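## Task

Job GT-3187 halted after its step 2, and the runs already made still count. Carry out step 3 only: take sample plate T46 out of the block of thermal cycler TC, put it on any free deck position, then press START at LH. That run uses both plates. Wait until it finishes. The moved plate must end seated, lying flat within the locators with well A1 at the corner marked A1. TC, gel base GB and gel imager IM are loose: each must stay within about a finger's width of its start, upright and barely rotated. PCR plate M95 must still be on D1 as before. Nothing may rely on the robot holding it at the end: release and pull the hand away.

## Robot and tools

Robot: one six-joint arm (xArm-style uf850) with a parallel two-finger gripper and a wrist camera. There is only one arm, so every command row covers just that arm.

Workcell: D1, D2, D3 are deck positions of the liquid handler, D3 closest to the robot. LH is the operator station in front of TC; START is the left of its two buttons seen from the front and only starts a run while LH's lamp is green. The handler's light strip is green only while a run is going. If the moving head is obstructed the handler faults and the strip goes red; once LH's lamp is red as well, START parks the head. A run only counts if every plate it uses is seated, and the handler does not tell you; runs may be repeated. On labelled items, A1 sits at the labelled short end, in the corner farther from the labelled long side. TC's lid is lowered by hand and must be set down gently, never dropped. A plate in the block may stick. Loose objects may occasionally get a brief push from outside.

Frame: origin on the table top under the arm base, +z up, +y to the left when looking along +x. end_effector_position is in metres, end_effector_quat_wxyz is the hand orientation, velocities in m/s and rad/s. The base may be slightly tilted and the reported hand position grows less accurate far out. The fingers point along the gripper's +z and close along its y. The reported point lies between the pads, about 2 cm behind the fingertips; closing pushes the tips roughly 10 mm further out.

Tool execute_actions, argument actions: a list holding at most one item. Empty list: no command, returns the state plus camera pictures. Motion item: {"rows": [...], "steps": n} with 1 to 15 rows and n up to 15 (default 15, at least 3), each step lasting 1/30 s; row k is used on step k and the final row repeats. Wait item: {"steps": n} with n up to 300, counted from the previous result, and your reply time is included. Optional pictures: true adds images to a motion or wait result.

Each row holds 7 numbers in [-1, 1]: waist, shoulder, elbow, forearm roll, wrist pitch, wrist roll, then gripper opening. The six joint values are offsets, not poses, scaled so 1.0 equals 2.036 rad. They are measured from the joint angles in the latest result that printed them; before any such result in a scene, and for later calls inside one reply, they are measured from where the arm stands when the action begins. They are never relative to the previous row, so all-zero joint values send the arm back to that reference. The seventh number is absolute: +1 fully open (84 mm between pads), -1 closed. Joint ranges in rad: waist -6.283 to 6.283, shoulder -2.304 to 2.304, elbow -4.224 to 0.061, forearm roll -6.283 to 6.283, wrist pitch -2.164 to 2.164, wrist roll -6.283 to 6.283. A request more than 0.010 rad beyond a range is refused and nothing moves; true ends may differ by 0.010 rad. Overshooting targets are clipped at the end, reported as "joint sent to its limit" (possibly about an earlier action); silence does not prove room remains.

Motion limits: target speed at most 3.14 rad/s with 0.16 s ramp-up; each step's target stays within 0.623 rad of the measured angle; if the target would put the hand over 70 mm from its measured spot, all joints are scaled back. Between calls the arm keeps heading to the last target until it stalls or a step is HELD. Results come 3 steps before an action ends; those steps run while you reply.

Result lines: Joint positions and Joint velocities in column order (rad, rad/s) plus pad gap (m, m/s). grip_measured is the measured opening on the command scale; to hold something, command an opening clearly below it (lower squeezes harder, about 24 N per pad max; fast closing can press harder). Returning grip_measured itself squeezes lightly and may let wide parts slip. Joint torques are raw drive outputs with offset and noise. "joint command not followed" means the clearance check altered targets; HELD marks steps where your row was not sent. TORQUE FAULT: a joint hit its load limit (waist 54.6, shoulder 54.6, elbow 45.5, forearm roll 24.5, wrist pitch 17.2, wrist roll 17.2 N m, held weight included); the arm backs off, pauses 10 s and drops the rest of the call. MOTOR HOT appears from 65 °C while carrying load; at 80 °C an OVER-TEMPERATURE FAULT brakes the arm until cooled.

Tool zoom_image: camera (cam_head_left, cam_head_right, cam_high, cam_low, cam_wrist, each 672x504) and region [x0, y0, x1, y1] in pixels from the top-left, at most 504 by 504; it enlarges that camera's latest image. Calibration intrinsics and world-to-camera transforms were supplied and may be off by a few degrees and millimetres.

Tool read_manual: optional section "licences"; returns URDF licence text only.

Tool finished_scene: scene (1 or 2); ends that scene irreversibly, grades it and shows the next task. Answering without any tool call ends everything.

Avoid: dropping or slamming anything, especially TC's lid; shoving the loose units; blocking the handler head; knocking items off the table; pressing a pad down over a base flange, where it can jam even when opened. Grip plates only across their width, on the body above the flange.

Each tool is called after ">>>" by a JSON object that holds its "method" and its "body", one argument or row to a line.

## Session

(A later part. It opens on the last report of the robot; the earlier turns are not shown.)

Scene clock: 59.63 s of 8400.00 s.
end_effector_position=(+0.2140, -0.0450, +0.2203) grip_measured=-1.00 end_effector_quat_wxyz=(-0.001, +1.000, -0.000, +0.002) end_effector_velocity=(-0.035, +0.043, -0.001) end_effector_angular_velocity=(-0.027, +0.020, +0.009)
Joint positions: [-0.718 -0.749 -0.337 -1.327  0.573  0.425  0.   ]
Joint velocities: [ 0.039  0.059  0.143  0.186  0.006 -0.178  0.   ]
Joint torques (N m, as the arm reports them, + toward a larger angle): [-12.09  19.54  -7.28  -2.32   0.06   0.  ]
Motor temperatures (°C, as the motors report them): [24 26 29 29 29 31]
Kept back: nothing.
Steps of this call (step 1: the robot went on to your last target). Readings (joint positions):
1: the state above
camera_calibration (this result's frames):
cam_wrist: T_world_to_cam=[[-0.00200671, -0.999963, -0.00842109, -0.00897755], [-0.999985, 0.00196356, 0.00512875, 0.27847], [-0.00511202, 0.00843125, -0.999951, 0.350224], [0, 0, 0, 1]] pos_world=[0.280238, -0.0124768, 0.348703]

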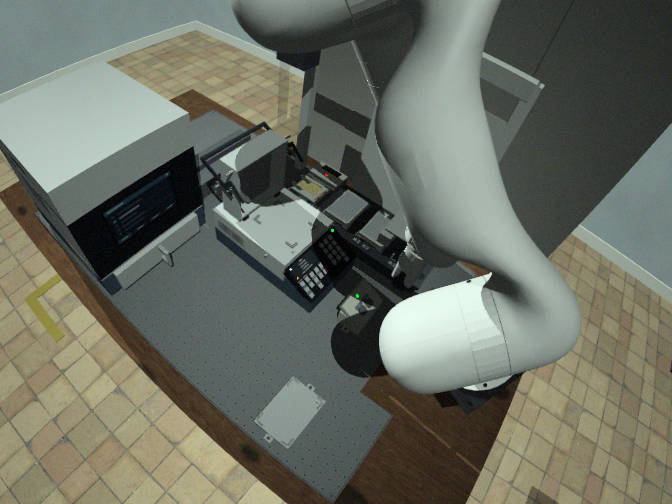

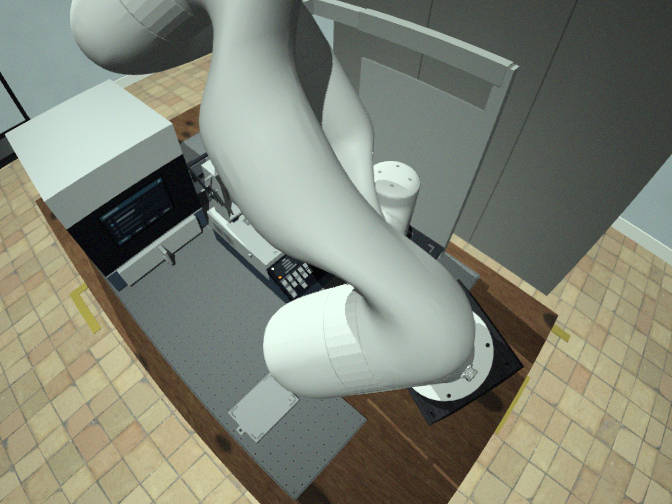

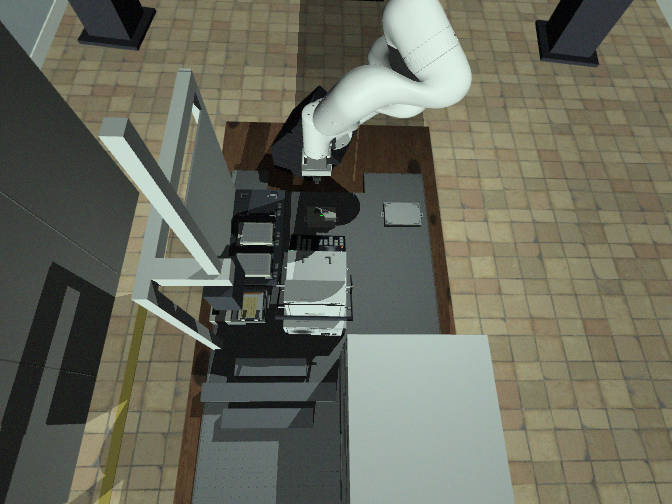

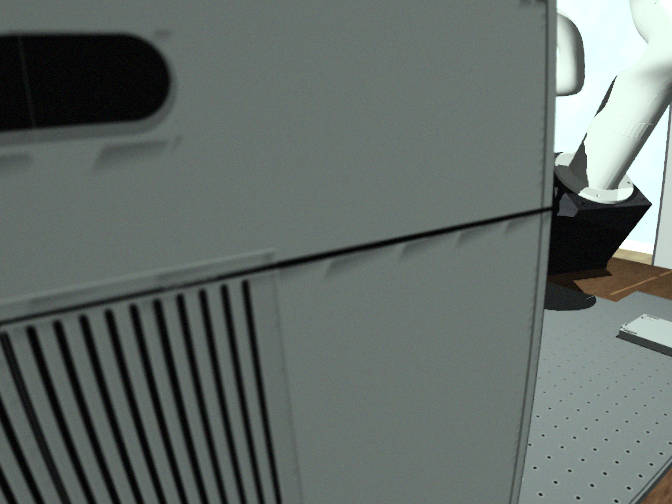

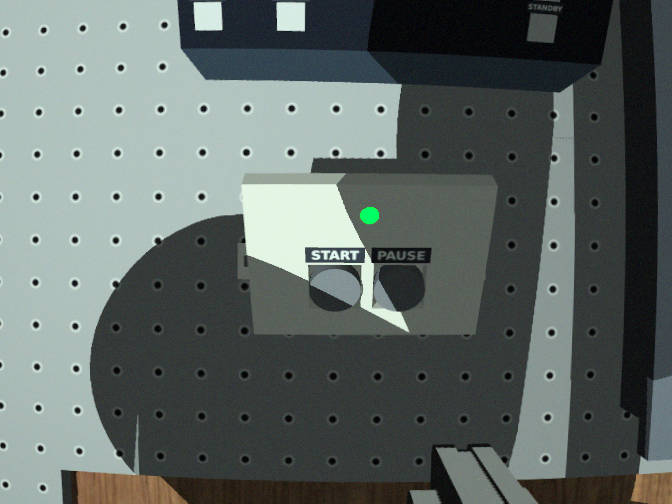

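>>> {"method": "execute_actions", "body": {
  "actions": [
    {"rows":[[0.012,-0.005,0.002,0.02,0.007,-0.008,-1],[0.035,-0.018,-0.005,0.04,0.019,-0.011,-1],[0.063,-0.035,-0.013,0.066,0.034,-0.013,-1],[0.092,-0.052,-0.021,0.094,0.05,-0.016,-1],[0.12,-0.069,-0.029,0.121,0.065,-0.018,-1],[0.147,-0.084,-0.037,0.147,0.08,-0.021,-1],[0.171,-0.098,-0.043,0.17,0.093,-0.023,-1],[0.19,-0.109,-0.049,0.189,0.103,-0.025,-1],[0.203,-0.117,-0.052,0.201,0.11,-0.026,-1],[0.2102,-0.1208,-0.0539,0.208,0.1139,-0.0265,-1]],"steps":15}
  ]
}}

>>> {"method": "execute_actions", "body": {
  "actions": [
    {"steps":18}
  ],
  "pictures": true
}}

Scene clock: 61.07 s of 8400.00 s.
end_effector_position=(+0.2408, -0.0223, +0.1505) grip_measured=-1.00 end_effector_quat_wxyz=(-0.007, +1.000, -0.003, +0.001) end_effector_velocity=(+0.066, +0.077, -0.282) end_effector_angular_velocity=(-0.051, +0.022, +0.015)
Joint positions: [-0.435 -0.91  -0.406 -1.043  0.726  0.384  0.   ]
Joint velocities: [ 1.08  -0.633 -0.3    1.032  0.579 -0.096  0.   ]
Joint torques (N m, as the arm reports them, + toward a larger angle): [-17.58  26.21   1.16  -2.65  -0.2   -0.02]
Motor temperatures (°C, as the motors report them): [24 26 29 29 29 31]
Steps of this call (steps 1 to 30: the robot went on to your last target; step 31: nothing new was sent; steps 32 to 43: the first 12 steps of this action). Readings (joint positions):
32: [-0.714 -0.743 -0.321 -1.307 0.574 0.407]
33: [-0.712 -0.744 -0.322 -1.306 0.575 0.407]
35: [-0.695 -0.755 -0.329 -1.290 0.585 0.406]
39: [-0.586 -0.822 -0.363 -1.187 0.645 0.397]
43: the state above

Scene clock: 61.67 s of 8400.00 s.
end_effector_position=(+0.2470, -0.0125, +0.1124) grip_measured=-1.00 end_effector_quat_wxyz=(+0.000, +1.000, +0.000, +0.001) end_effector_velocity=(-0.000, +0.001, -0.001) end_effector_angular_velocity=(-0.000, -0.000, +0.000)
Joint positions: [-0.291 -0.995 -0.446 -0.904  0.805  0.371  0.   ]
Joint velocities: [ 0.006 -0.003 -0.001  0.005  0.004 -0.     0.   ]
Joint torques (N m, as the arm reports them, + toward a larger angle): [-14.82  21.48   0.16  -2.13  -0.06  -0.32]
Motor temperatures (°C, as the motors report them): [24 26 29 29 29 31]
Kept back: nothing.
Steps of this call (steps 1 to 3: the last 3 steps of your previous action; steps 4 to 18: the robot went on to your last target). Readings (joint positions):
1: [-0.401 -0.930 -0.415 -1.010 0.744 0.381]
2: [-0.372 -0.947 -0.423 -0.982 0.760 0.378]
4: [-0.333 -0.970 -0.434 -0.945 0.781 0.375]
8: [-0.302 -0.988 -0.443 -0.915 0.798 0.372]
18: the state above
camera_calibration (this result's frames):
cam_wrist: T_world_to_cam=[[-0.00122682, -0.999979, -0.0062872, 0.0222809], [-0.999968, 0.00117745, 0.00784977, 0.311618], [-0.00784221, 0.00629663, -0.999949, 0.2428], [0, 0, 0, 1]] pos_world=[0.31354, 0.0203847, 0.240481]

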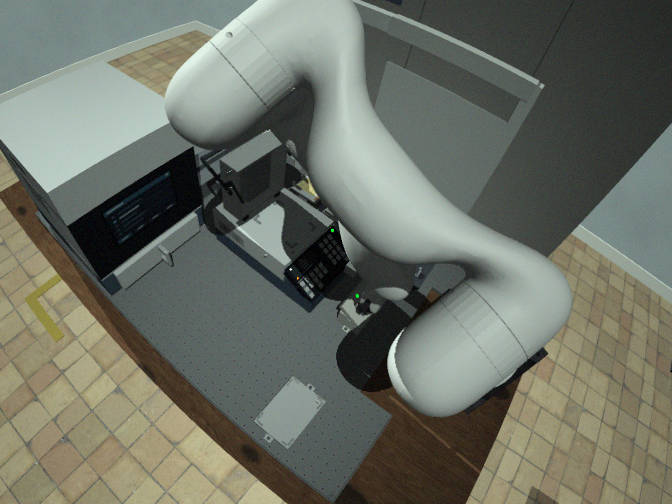

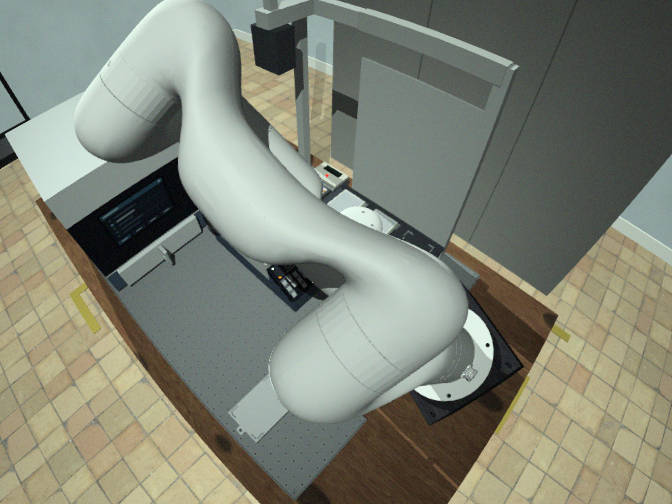

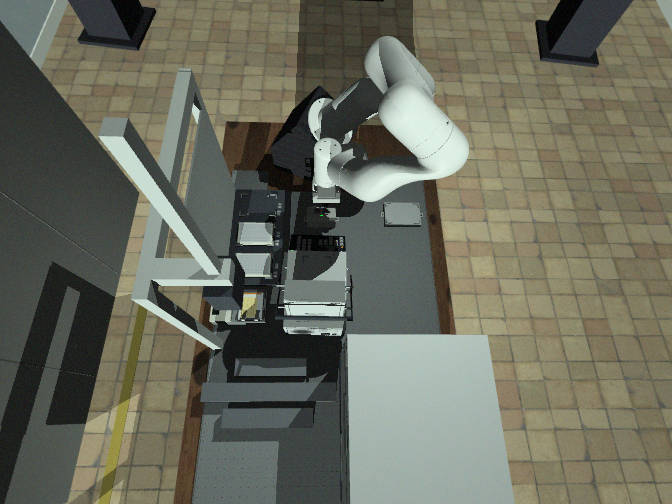

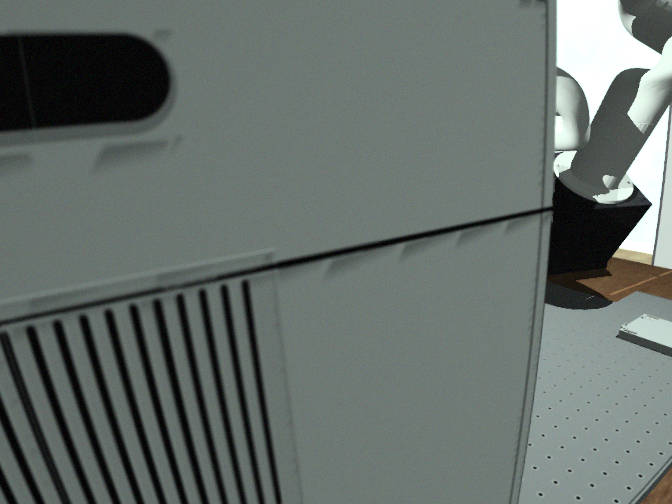

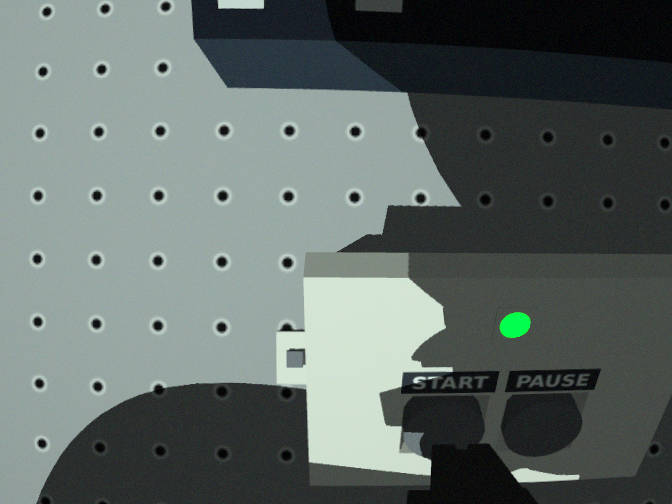

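>>> {"method": "execute_actions", "body": {
  "actions": [
    {"rows":[[0.002,-0.0024,-0.0014,0.0018,0.0015,0,-1],[0.005,-0.0059,-0.0034,0.0044,0.0037,0,-1],[0.008,-0.0094,-0.0054,0.007,0.0059,0,-1],[0.011,-0.013,-0.0075,0.0097,0.008,-0.0005,-1],[0.014,-0.0165,-0.0095,0.0124,0.0103,-0.0007,-1],[0.017,-0.02,-0.0116,0.015,0.0125,-0.0008,-1],[0.019,-0.0222,-0.0128,0.0167,0.0138,-0.001,-1],[0.0202,-0.02355,-0.0136,0.0177,0.0147,-0.001,-1]],"steps":15}
  ]
}}

>>> {"method": "execute_actions", "body": {
  "actions": [
    {"steps":8}
  ]
}}

Scene clock: 62.30 s of 8400.00 s.
end_effector_position=(+0.2472, -0.0124, +0.0983) grip_measured=-1.00 end_effector_quat_wxyz=(-0.000, +1.000, -0.000, +0.000) end_effector_velocity=(+0.000, -0.000, -0.027) end_effector_angular_velocity=(-0.000, -0.001, +0.001)
Joint positions: [-0.257 -1.034 -0.469 -0.874  0.829  0.369  0.   ]
Joint velocities: [ 0.066 -0.076 -0.044  0.058  0.048 -0.004  0.   ]
Joint torques (N m, as the arm reports them, + toward a larger angle): [-13.01  24.74   2.16  -0.92  -0.28  -0.09]
Motor temperatures (°C, as the motors report them): [24 26 29 29 29 31]
Steps of this call (steps 1 to 7: the robot went on to your last target; steps 8 to 19: the first 12 steps of this action). Readings (joint positions):
8: [-0.290 -0.995 -0.447 -0.903 0.805 0.371]
9: [-0.290 -0.995 -0.447 -0.903 0.805 0.371]
11: [-0.287 -0.999 -0.449 -0.900 0.808 0.371]
15: [-0.271 -1.018 -0.460 -0.887 0.819 0.370]
19: the state above

Scene clock: 62.57 s of 8400.00 s.
end_effector_position=(+0.2474, -0.0124, +0.0957) grip_measured=-1.00 end_effector_quat_wxyz=(-0.000, +1.000, -0.000, +0.001) end_effector_velocity=(-0.000, -0.000, -0.002) end_effector_angular_velocity=(-0.000, +0.000, -0.001)
Joint positions: [-0.25  -1.042 -0.474 -0.868  0.834  0.369  0.   ]
Joint velocities: [ 0.004 -0.006 -0.003  0.005  0.004 -0.     0.   ]
Joint torques (N m, as the arm reports them, + toward a larger angle): [-12.28  23.17   1.9   -0.66  -0.09  -0.01]
Motor temperatures (°C, as the motors report them): [24 26 29 29 29 31]
Kept back: nothing.
Steps of this call (steps 1 to 3: the last 3 steps of your previous action; steps 4 to 8: the robot went on to your last target). Readings (joint positions):
1: [-0.255 -1.037 -0.471 -0.872 0.831 0.369]
2: [-0.253 -1.038 -0.471 -0.871 0.832 0.369]
4: [-0.252 -1.040 -0.473 -0.870 0.833 0.369]
8: the state above

Descend 5 mm slowly.

>>> {"method": "execute_actions", "body": {
  "actions": [
    {"rows":[[0.0012,-0.0014,-0.0008,0.001,0.0009,0,-1],[0.0018,-0.0021,-0.0012,0.0016,0.0013,0,-1],[0.0024,-0.0028,-0.0016,0.0021,0.0017,0,-1],[0.003,-0.0035,-0.002,0.0026,0.0022,0,-1],[0.0036,-0.0042,-0.0024,0.0031,0.0026,0,-1],[0.0042,-0.0048,-0.0028,0.0036,0.003,0,-1],[0.0048,-0.0055,-0.0032,0.0042,0.0035,0,-1],[0.0054,-0.0062,-0.0036,0.0047,0.0039,0,-1],[0.0059,-0.0069,-0.004,0.0052,0.0043,-0.0003,-1]],"steps":15}
  ]
}}

>>> {"method": "execute_actions", "body": {
  "actions": [
    {"steps":8}
  ],
  "pictures": true
}}

Scene clock: 63.10 s of 8400.00 s.
end_effector_position=(+0.2473, -0.0124, +0.0917) grip_measured=-1.00 end_effector_quat_wxyz=(-0.000, +1.000, -0.000, +0.001) end_effector_velocity=(+0.000, -0.000, -0.009) end_effector_angular_velocity=(-0.001, -0.001, +0.001)
Joint positions: [-0.241 -1.053 -0.48  -0.86   0.841  0.369  0.   ]
Joint velocities: [ 0.022 -0.027 -0.016  0.02   0.017 -0.003  0.   ]
Joint torques (N m, as the arm reports them, + toward a larger angle): [-15.47  25.54   1.95   0.24  -0.08  -0.18]
Motor temperatures (°C, as the motors report them): [24 26 29 29 29 31]
Steps of this call (steps 1 to 4: the robot went on to your last target; steps 5 to 16: the first 12 steps of this action). Readings (joint positions):
5: [-0.250 -1.042 -0.474 -0.868 0.834 0.369]
6: [-0.250 -1.043 -0.474 -0.868 0.835 0.369]
8: [-0.249 -1.044 -0.475 -0.867 0.835 0.369]
12: [-0.245 -1.048 -0.477 -0.864 0.838 0.369]
16: the state above

Scene clock: 63.37 s of 8400.00 s.
end_effector_position=(+0.2473, -0.0124, +0.0908) grip_measured=-1.00 end_effector_quat_wxyz=(-0.000, +1.000, -0.000, +0.001) end_effector_velocity=(+0.001, -0.000, -0.001) end_effector_angular_velocity=(+0.000, -0.002, +0.001)
Joint positions: [-0.239 -1.056 -0.482 -0.858  0.843  0.368  0.   ]
Joint velocities: [ 0.003 -0.002 -0.002  0.002  0.003 -0.     0.   ]
Joint torques (N m, as the arm reports them, + toward a larger angle): [-14.71  20.96   0.5   -1.08  -0.21  -0.16]
Motor temperatures (°C, as the motors report them): [24 26 29 29 29 31]
Kept back: nothing.
Steps of this call (steps 1 to 3: the last 3 steps of your previous action; steps 4 to 8: the robot went on to your last target). Readings (joint positions):
1: [-0.240 -1.054 -0.480 -0.860 0.841 0.369]
2: [-0.240 -1.054 -0.481 -0.859 0.842 0.369]
4: [-0.239 -1.055 -0.481 -0.858 0.842 0.368]
8: the state above
camera_calibration (this result's frames):
cam_wrist: T_world_to_cam=[[-0.00135225, -0.999977, -0.00663079, 0.0222261], [-0.999969, 0.00130038, 0.00781989, 0.31206], [-0.00781109, 0.00664115, -0.999947, 0.22123], [0, 0, 0, 1]] pos_world=[0.313808, 0.0203506, 0.218925]

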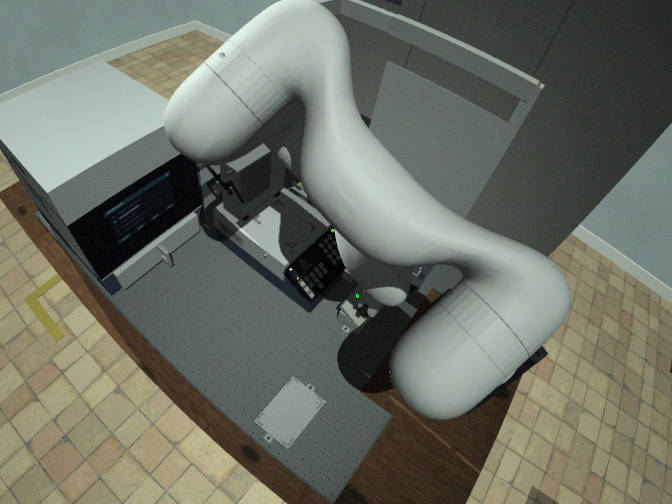

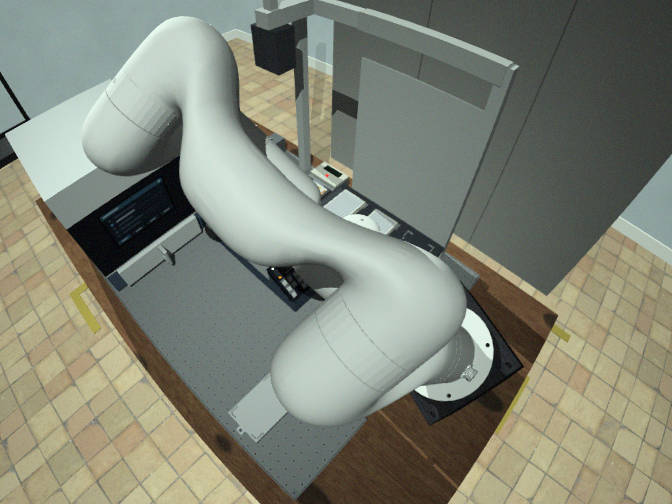

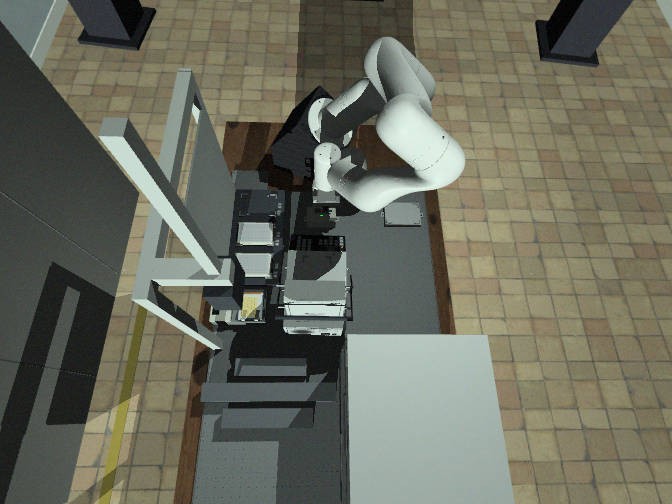

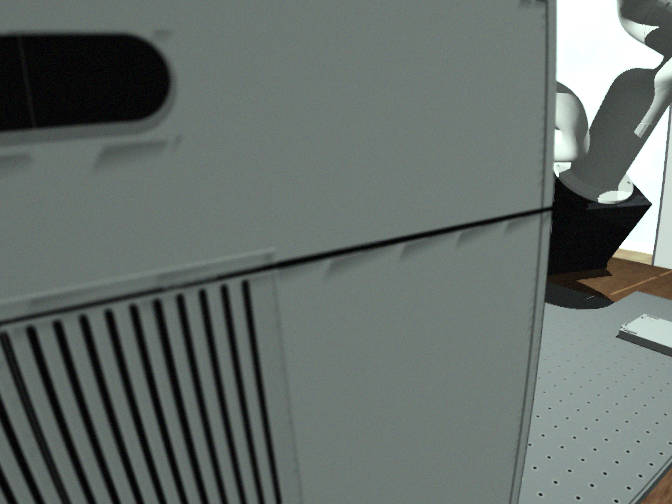

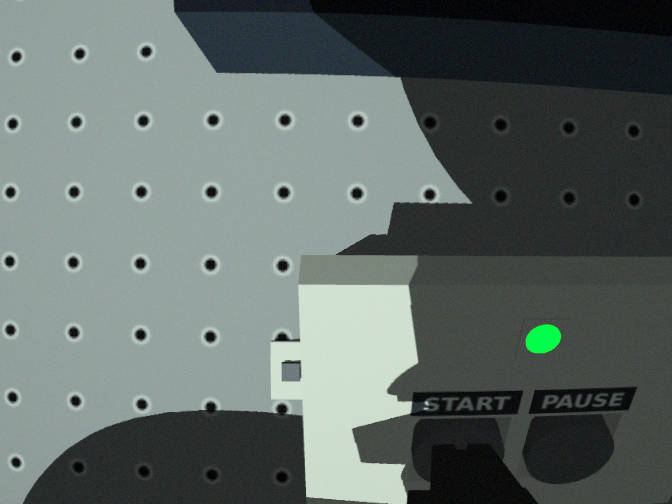

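Another 3 mm.

>>> {"method": "execute_actions", "body": {
  "actions": [
    {"rows":[[0.0006,-0.0007,-0.0004,0.0005,0.0004,0,-1],[0.0012,-0.0014,-0.0008,0.001,0.0009,0,-1],[0.0018,-0.0021,-0.0012,0.0016,0.0013,0,-1],[0.0024,-0.0028,-0.0016,0.0021,0.0017,0,-1],[0.003,-0.0035,-0.002,0.0026,0.0022,0,-1],[0.0036,-0.0042,-0.0024,0.0031,0.0026,0,-1]],"steps":15}
  ]
}}

>>> {"method": "execute_actions", "body": {
  "actions": [
    {"steps":5}
  ],
  "pictures": true
}}

Scene clock: 63.87 s of 8400.00 s.
end_effector_position=(+0.2471, -0.0124, +0.0881) grip_measured=-1.00 end_effector_quat_wxyz=(-0.000, +1.000, -0.000, +0.000) end_effector_velocity=(+0.000, -0.000, -0.003) end_effector_angular_velocity=(-0.000, -0.001, -0.001)
Joint positions: [-0.232 -1.063 -0.486 -0.853  0.847  0.368  0.   ]
Joint velocities: [ 0.008 -0.01  -0.006  0.007  0.007 -0.     0.   ]
Joint torques (N m, as the arm reports them, + toward a larger angle): [-15.32  25.55   0.81  -1.44   0.13  -0.19]
Motor temperatures (°C, as the motors report them): [24 26 29 29 29 31]
Steps of this call (steps 1 to 3: the robot went on to your last target; steps 4 to 15: the first 12 steps of this action). Readings (joint positions):
4: [-0.238 -1.056 -0.482 -0.858 0.843 0.368]
5: [-0.238 -1.056 -0.482 -0.858 0.843 0.368]
7: [-0.237 -1.057 -0.482 -0.857 0.843 0.368]
11: [-0.234 -1.061 -0.484 -0.854 0.846 0.368]
15: the state above

Scene clock: 64.03 s of 8400.00 s.
end_effector_position=(+0.2471, -0.0124, +0.0878) grip_measured=-1.00 end_effector_quat_wxyz=(-0.000, +1.000, -0.000, +0.000) end_effector_velocity=(+0.001, -0.000, -0.001) end_effector_angular_velocity=(+0.000, -0.001, +0.001)
Joint positions: [-0.231 -1.064 -0.486 -0.852  0.848  0.368  0.   ]
Joint velocities: [ 0.002 -0.002 -0.002  0.001  0.002  0.     0.   ]
Joint torques (N m, as the arm reports them, + toward a larger angle): [-13.75  23.04   1.22  -2.12   0.36  -0.65]
Motor temperatures (°C, as the motors report them): [24 26 29 29 29 31]
Kept back: nothing.
Steps of this call (steps 1 to 3: the last 3 steps of your previous action; steps 4 to 5: the robot went on to your last target). Readings (joint positions):
1: [-0.232 -1.063 -0.486 -0.852 0.847 0.368]
2: [-0.232 -1.064 -0.486 -0.852 0.847 0.368]
4: [-0.231 -1.064 -0.486 -0.852 0.848 0.368]
5: the state above
camera_calibration (this result's frames):
cam_wrist: T_world_to_cam=[[-0.00158854, -0.999977, -0.00655755, 0.022278], [-0.999967, 0.00153625, 0.00797056, 0.311902], [-0.00796031, 0.00657, -0.999947, 0.218307], [0, 0, 0, 1]] pos_world=[0.313665, 0.020364, 0.215955]

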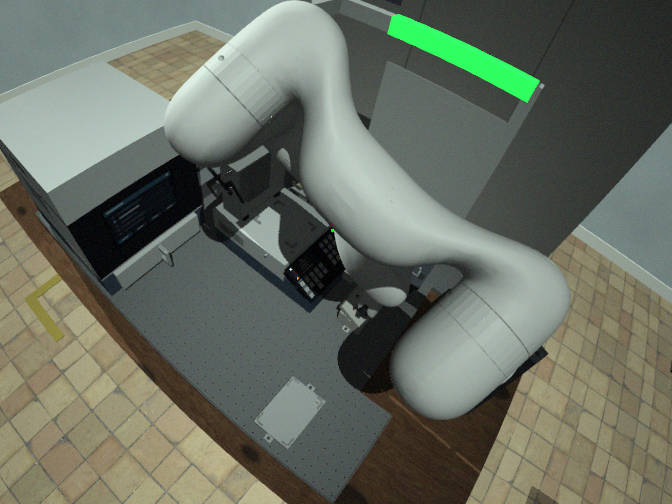

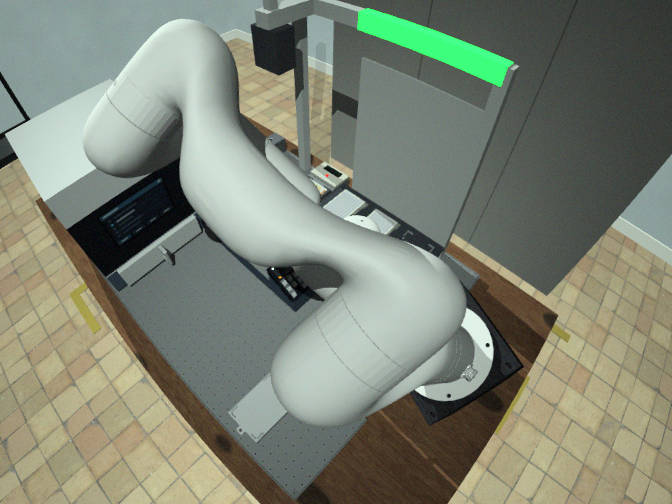

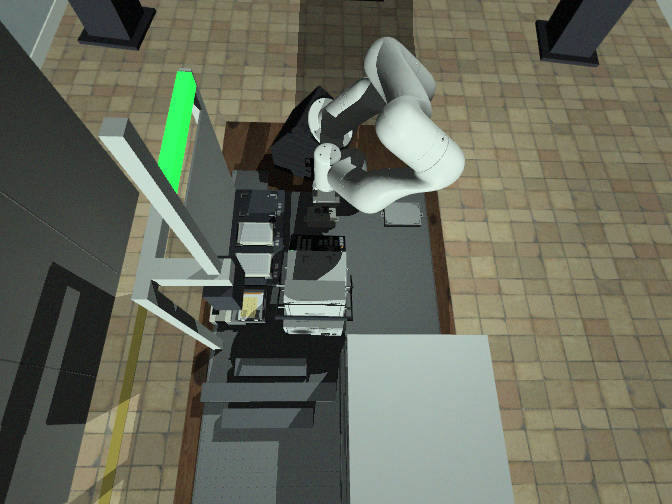

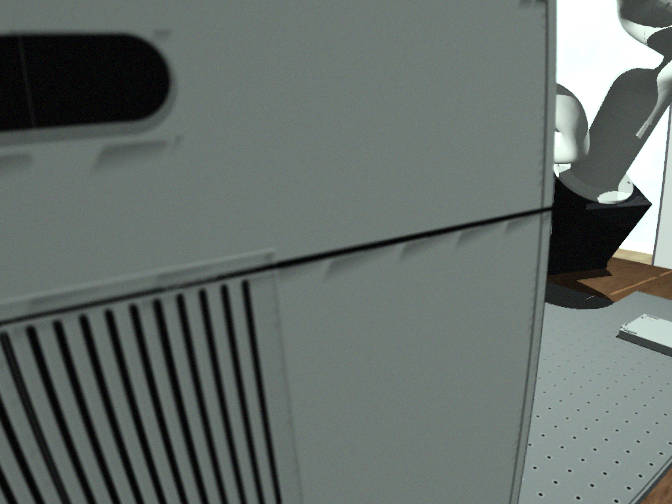

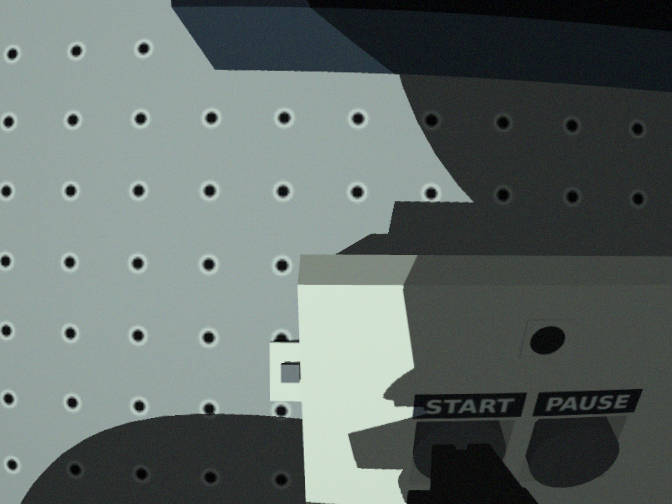

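>>> {"method": "execute_actions", "body": {
  "actions": [
    {"rows":[[-0.004,0.005,0.003,-0.004,-0.003,0,-1],[-0.012,0.014,0.008,-0.01,-0.009,0,-1],[-0.021,0.025,0.014,-0.019,-0.016,0.001,-1],[-0.031,0.036,0.021,-0.027,-0.023,0.0015,-1],[-0.041,0.047,0.027,-0.036,-0.03,0.002,-1],[-0.05,0.058,0.033,-0.043,-0.036,0.0025,-1],[-0.056,0.065,0.038,-0.049,-0.041,0.003,-1],[-0.0595,0.069,0.04,-0.052,-0.043,0.003,-1]],"steps":15}
  ]
}}

>>> {"method": "execute_actions", "body": {
  "actions": [
    {"steps":150}
  ],
  "pictures": true
}}

Scene clock: 64.57 s of 8400.00 s.
end_effector_position=(+0.2460, -0.0127, +0.1280) grip_measured=-1.00 end_effector_quat_wxyz=(+0.001, +1.000, +0.000, +0.001) end_effector_velocity=(-0.013, +0.001, +0.087) end_effector_angular_velocity=(-0.012, +0.004, +0.003)
Joint positions: [-0.33  -0.95  -0.421 -0.937  0.777  0.373  0.   ]
Joint velocities: [-0.218  0.253  0.15  -0.192 -0.158  0.012  0.   ]
Joint torques (N m, as the arm reports them, + toward a larger angle): [-10.47  16.92   0.18  -0.6    0.19  -0.14]
Motor temperatures (°C, as the motors report them): [24 26 29 29 29 31]
Steps of this call (steps 1 to 4: the robot went on to your last target; steps 5 to 16: the first 12 steps of this action). Readings (joint positions):
5: [-0.231 -1.064 -0.486 -0.852 0.848 0.368]
6: [-0.232 -1.063 -0.486 -0.852 0.847 0.368]
8: [-0.239 -1.055 -0.481 -0.859 0.841 0.368]
12: [-0.283 -1.004 -0.452 -0.897 0.810 0.371]
16: the state above

Scene clock: 69.57 s of 8400.00 s.
end_effector_position=(+0.2442, -0.0126, +0.1370) grip_measured=-1.00 end_effector_quat_wxyz=(+0.002, +1.000, +0.000, +0.000) end_effector_velocity=(-0.000, +0.000, -0.000) end_effector_angular_velocity=(+0.001, +0.000, -0.000)
Joint positions: [-0.352 -0.923 -0.405 -0.958  0.76   0.374  0.   ]
Joint velocities: [ 0.    -0.     0.001 -0.     0.    -0.     0.   ]
Joint torques (N m, as the arm reports them, + toward a larger angle): [-14.07  25.35  -1.16  -1.1   -0.19  -0.01]
Motor temperatures (°C, as the motors report them): [24 26 29 29 29 31]
Kept back: nothing.
Steps of this call (steps 1 to 3: the last 3 steps of your previous action; steps 4 to 30: the robot went on to your last target; steps 31 to 150: nothing new was sent). Readings (joint positions):
1: [-0.336 -0.942 -0.416 -0.943 0.773 0.374]
2: [-0.340 -0.937 -0.413 -0.947 0.769 0.374]
4: [-0.346 -0.931 -0.409 -0.952 0.765 0.374]
8: [-0.351 -0.926 -0.406 -0.956 0.761 0.374]
150: the state above
The arm was judged still, so your last target was given up. Only a new action makes it travel on or press farther. Fingers that are still opening or closing keep moving.
camera_calibration (this result's frames):
cam_wrist: T_world_to_cam=[[-0.000742112, -0.999996, -0.00286331, 0.0217145], [-0.999967, 0.00071877, 0.00814457, 0.30857], [-0.00814247, 0.00286926, -0.999963, 0.267486], [0, 0, 0, 1]] pos_world=[0.310754, 0.0207252, 0.265025]

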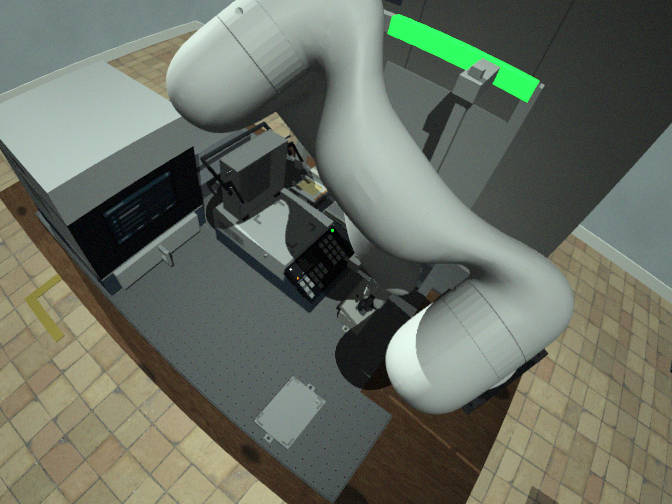

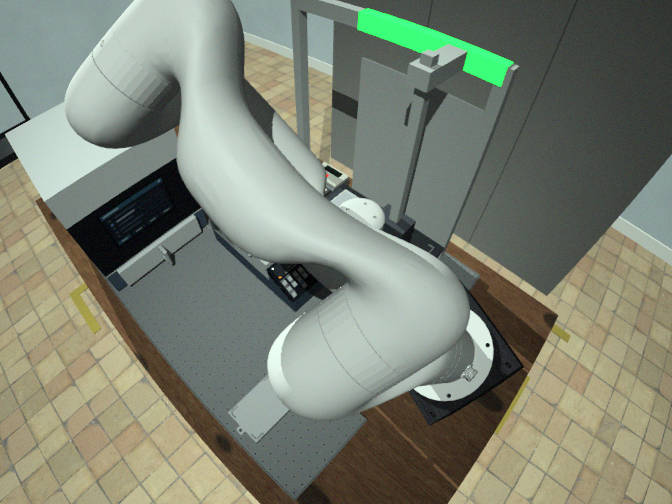

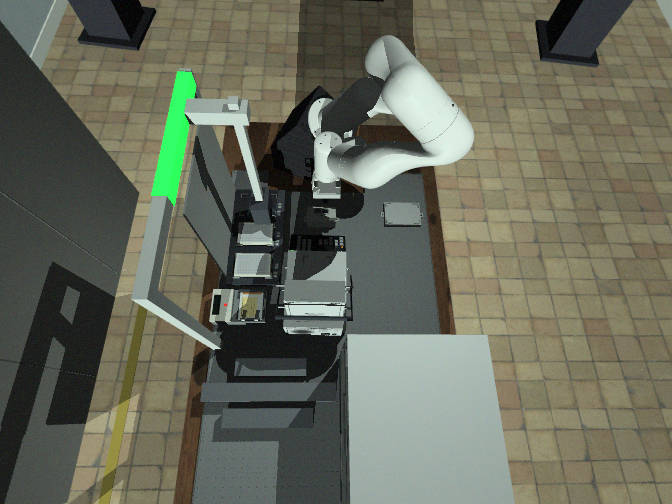

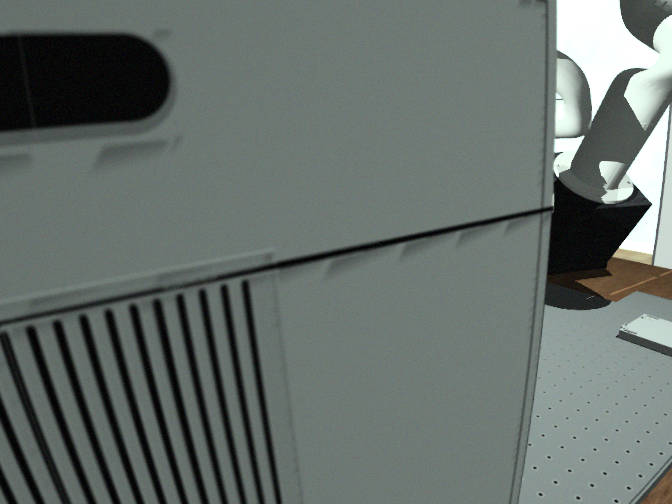

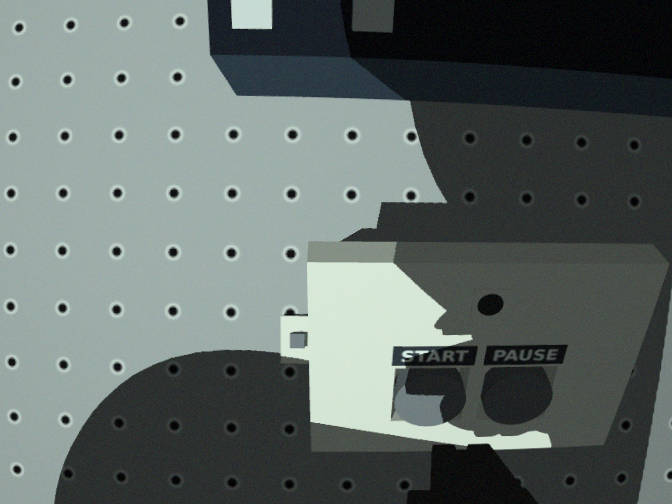

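>>> {"method": "execute_actions", "body": {
  "actions": [
    {"steps":300}
  ],
  "pictures": true
}}

Scene clock: 79.57 s of 8400.00 s.
end_effector_position=(+0.2442, -0.0126, +0.1370) grip_measured=-1.00 end_effector_quat_wxyz=(+0.002, +1.000, +0.000, +0.000) end_effector_velocity=(-0.000, +0.001, -0.000) end_effector_angular_velocity=(+0.001, +0.001, +0.001)
Joint positions: [-0.352 -0.923 -0.405 -0.958  0.76   0.374  0.   ]
Joint velocities: [ 0.001  0.     0.001 -0.     0.     0.     0.   ]
Joint torques (N m, as the arm reports them, + toward a larger angle): [-15.66  21.8   -0.54   0.16   0.    -0.45]
Motor temperatures (°C, as the motors report them): [24 26 29 29 29 31]
Kept back: nothing.
Steps of this call (steps 1 to 300: nothing new was sent). Readings (joint positions):
1: [-0.352 -0.923 -0.405 -0.958 0.760 0.374]
2: [-0.352 -0.923 -0.405 -0.958 0.760 0.374]
4: [-0.352 -0.923 -0.405 -0.958 0.760 0.374]
8: [-0.352 -0.923 -0.405 -0.958 0.760 0.374]
300: the state above
camera_calibration (this result's frames):
cam_wrist: T_world_to_cam=[[-0.000742238, -0.999996, -0.00286336, 0.0217146], [-0.999967, 0.000718895, 0.00814478, 0.30857], [-0.00814269, 0.00286931, -0.999963, 0.267486], [0, 0, 0, 1]] pos_world=[0.310754, 0.0207252, 0.265025]

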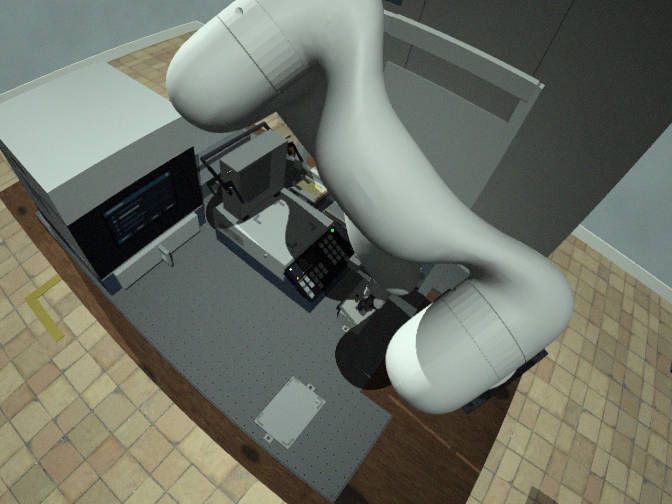

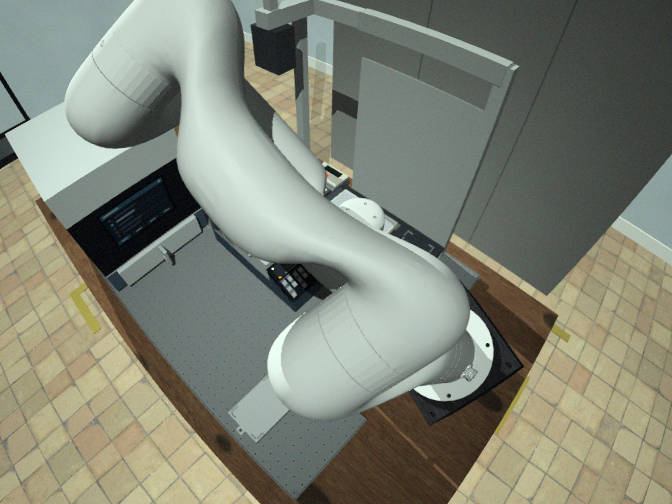

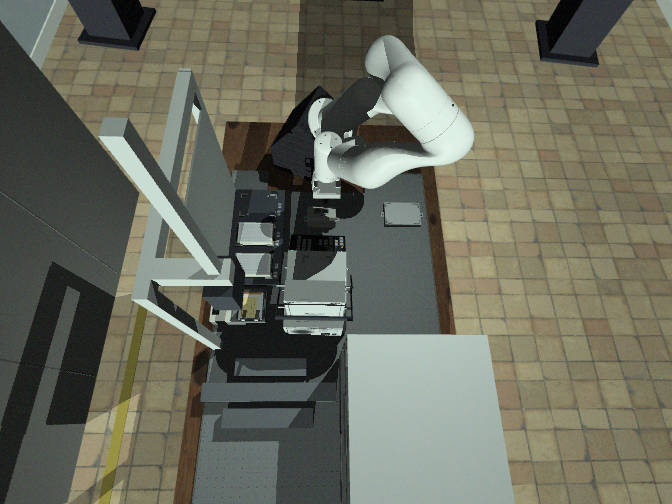

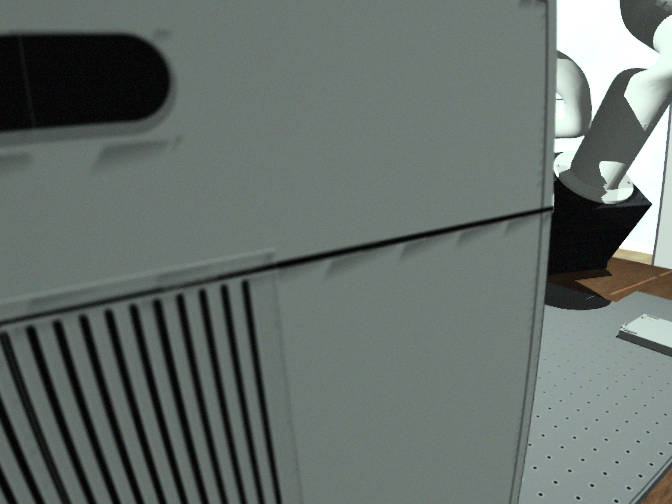

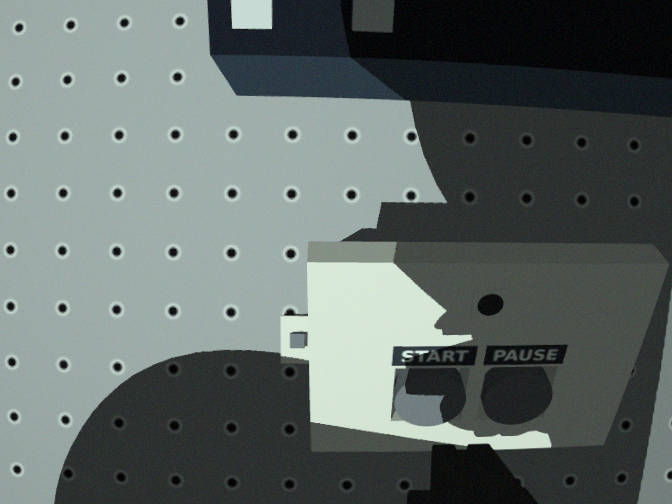

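>>> {"method": "zoom_image", "body": {
  "camera": "cam_high",
  "region": [215, 180, 305, 290]
}}

Region (215, 180, 305, 290) of cam_high's 672x504 image, scaled by 4.582, with more detail than that image has; it fills the left 412 columns of this view, and the rest is white.

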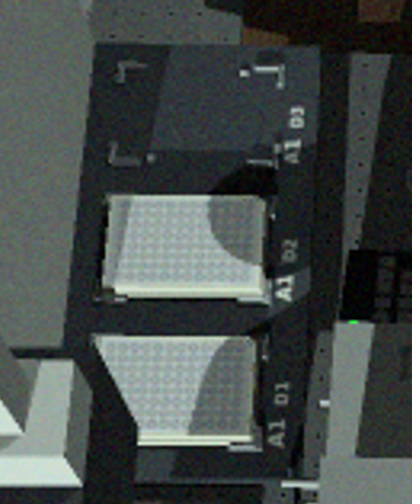

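>>> {"method": "finished_scene", "body": {
  "scene": 1
}}

The scene is finished: the task was done.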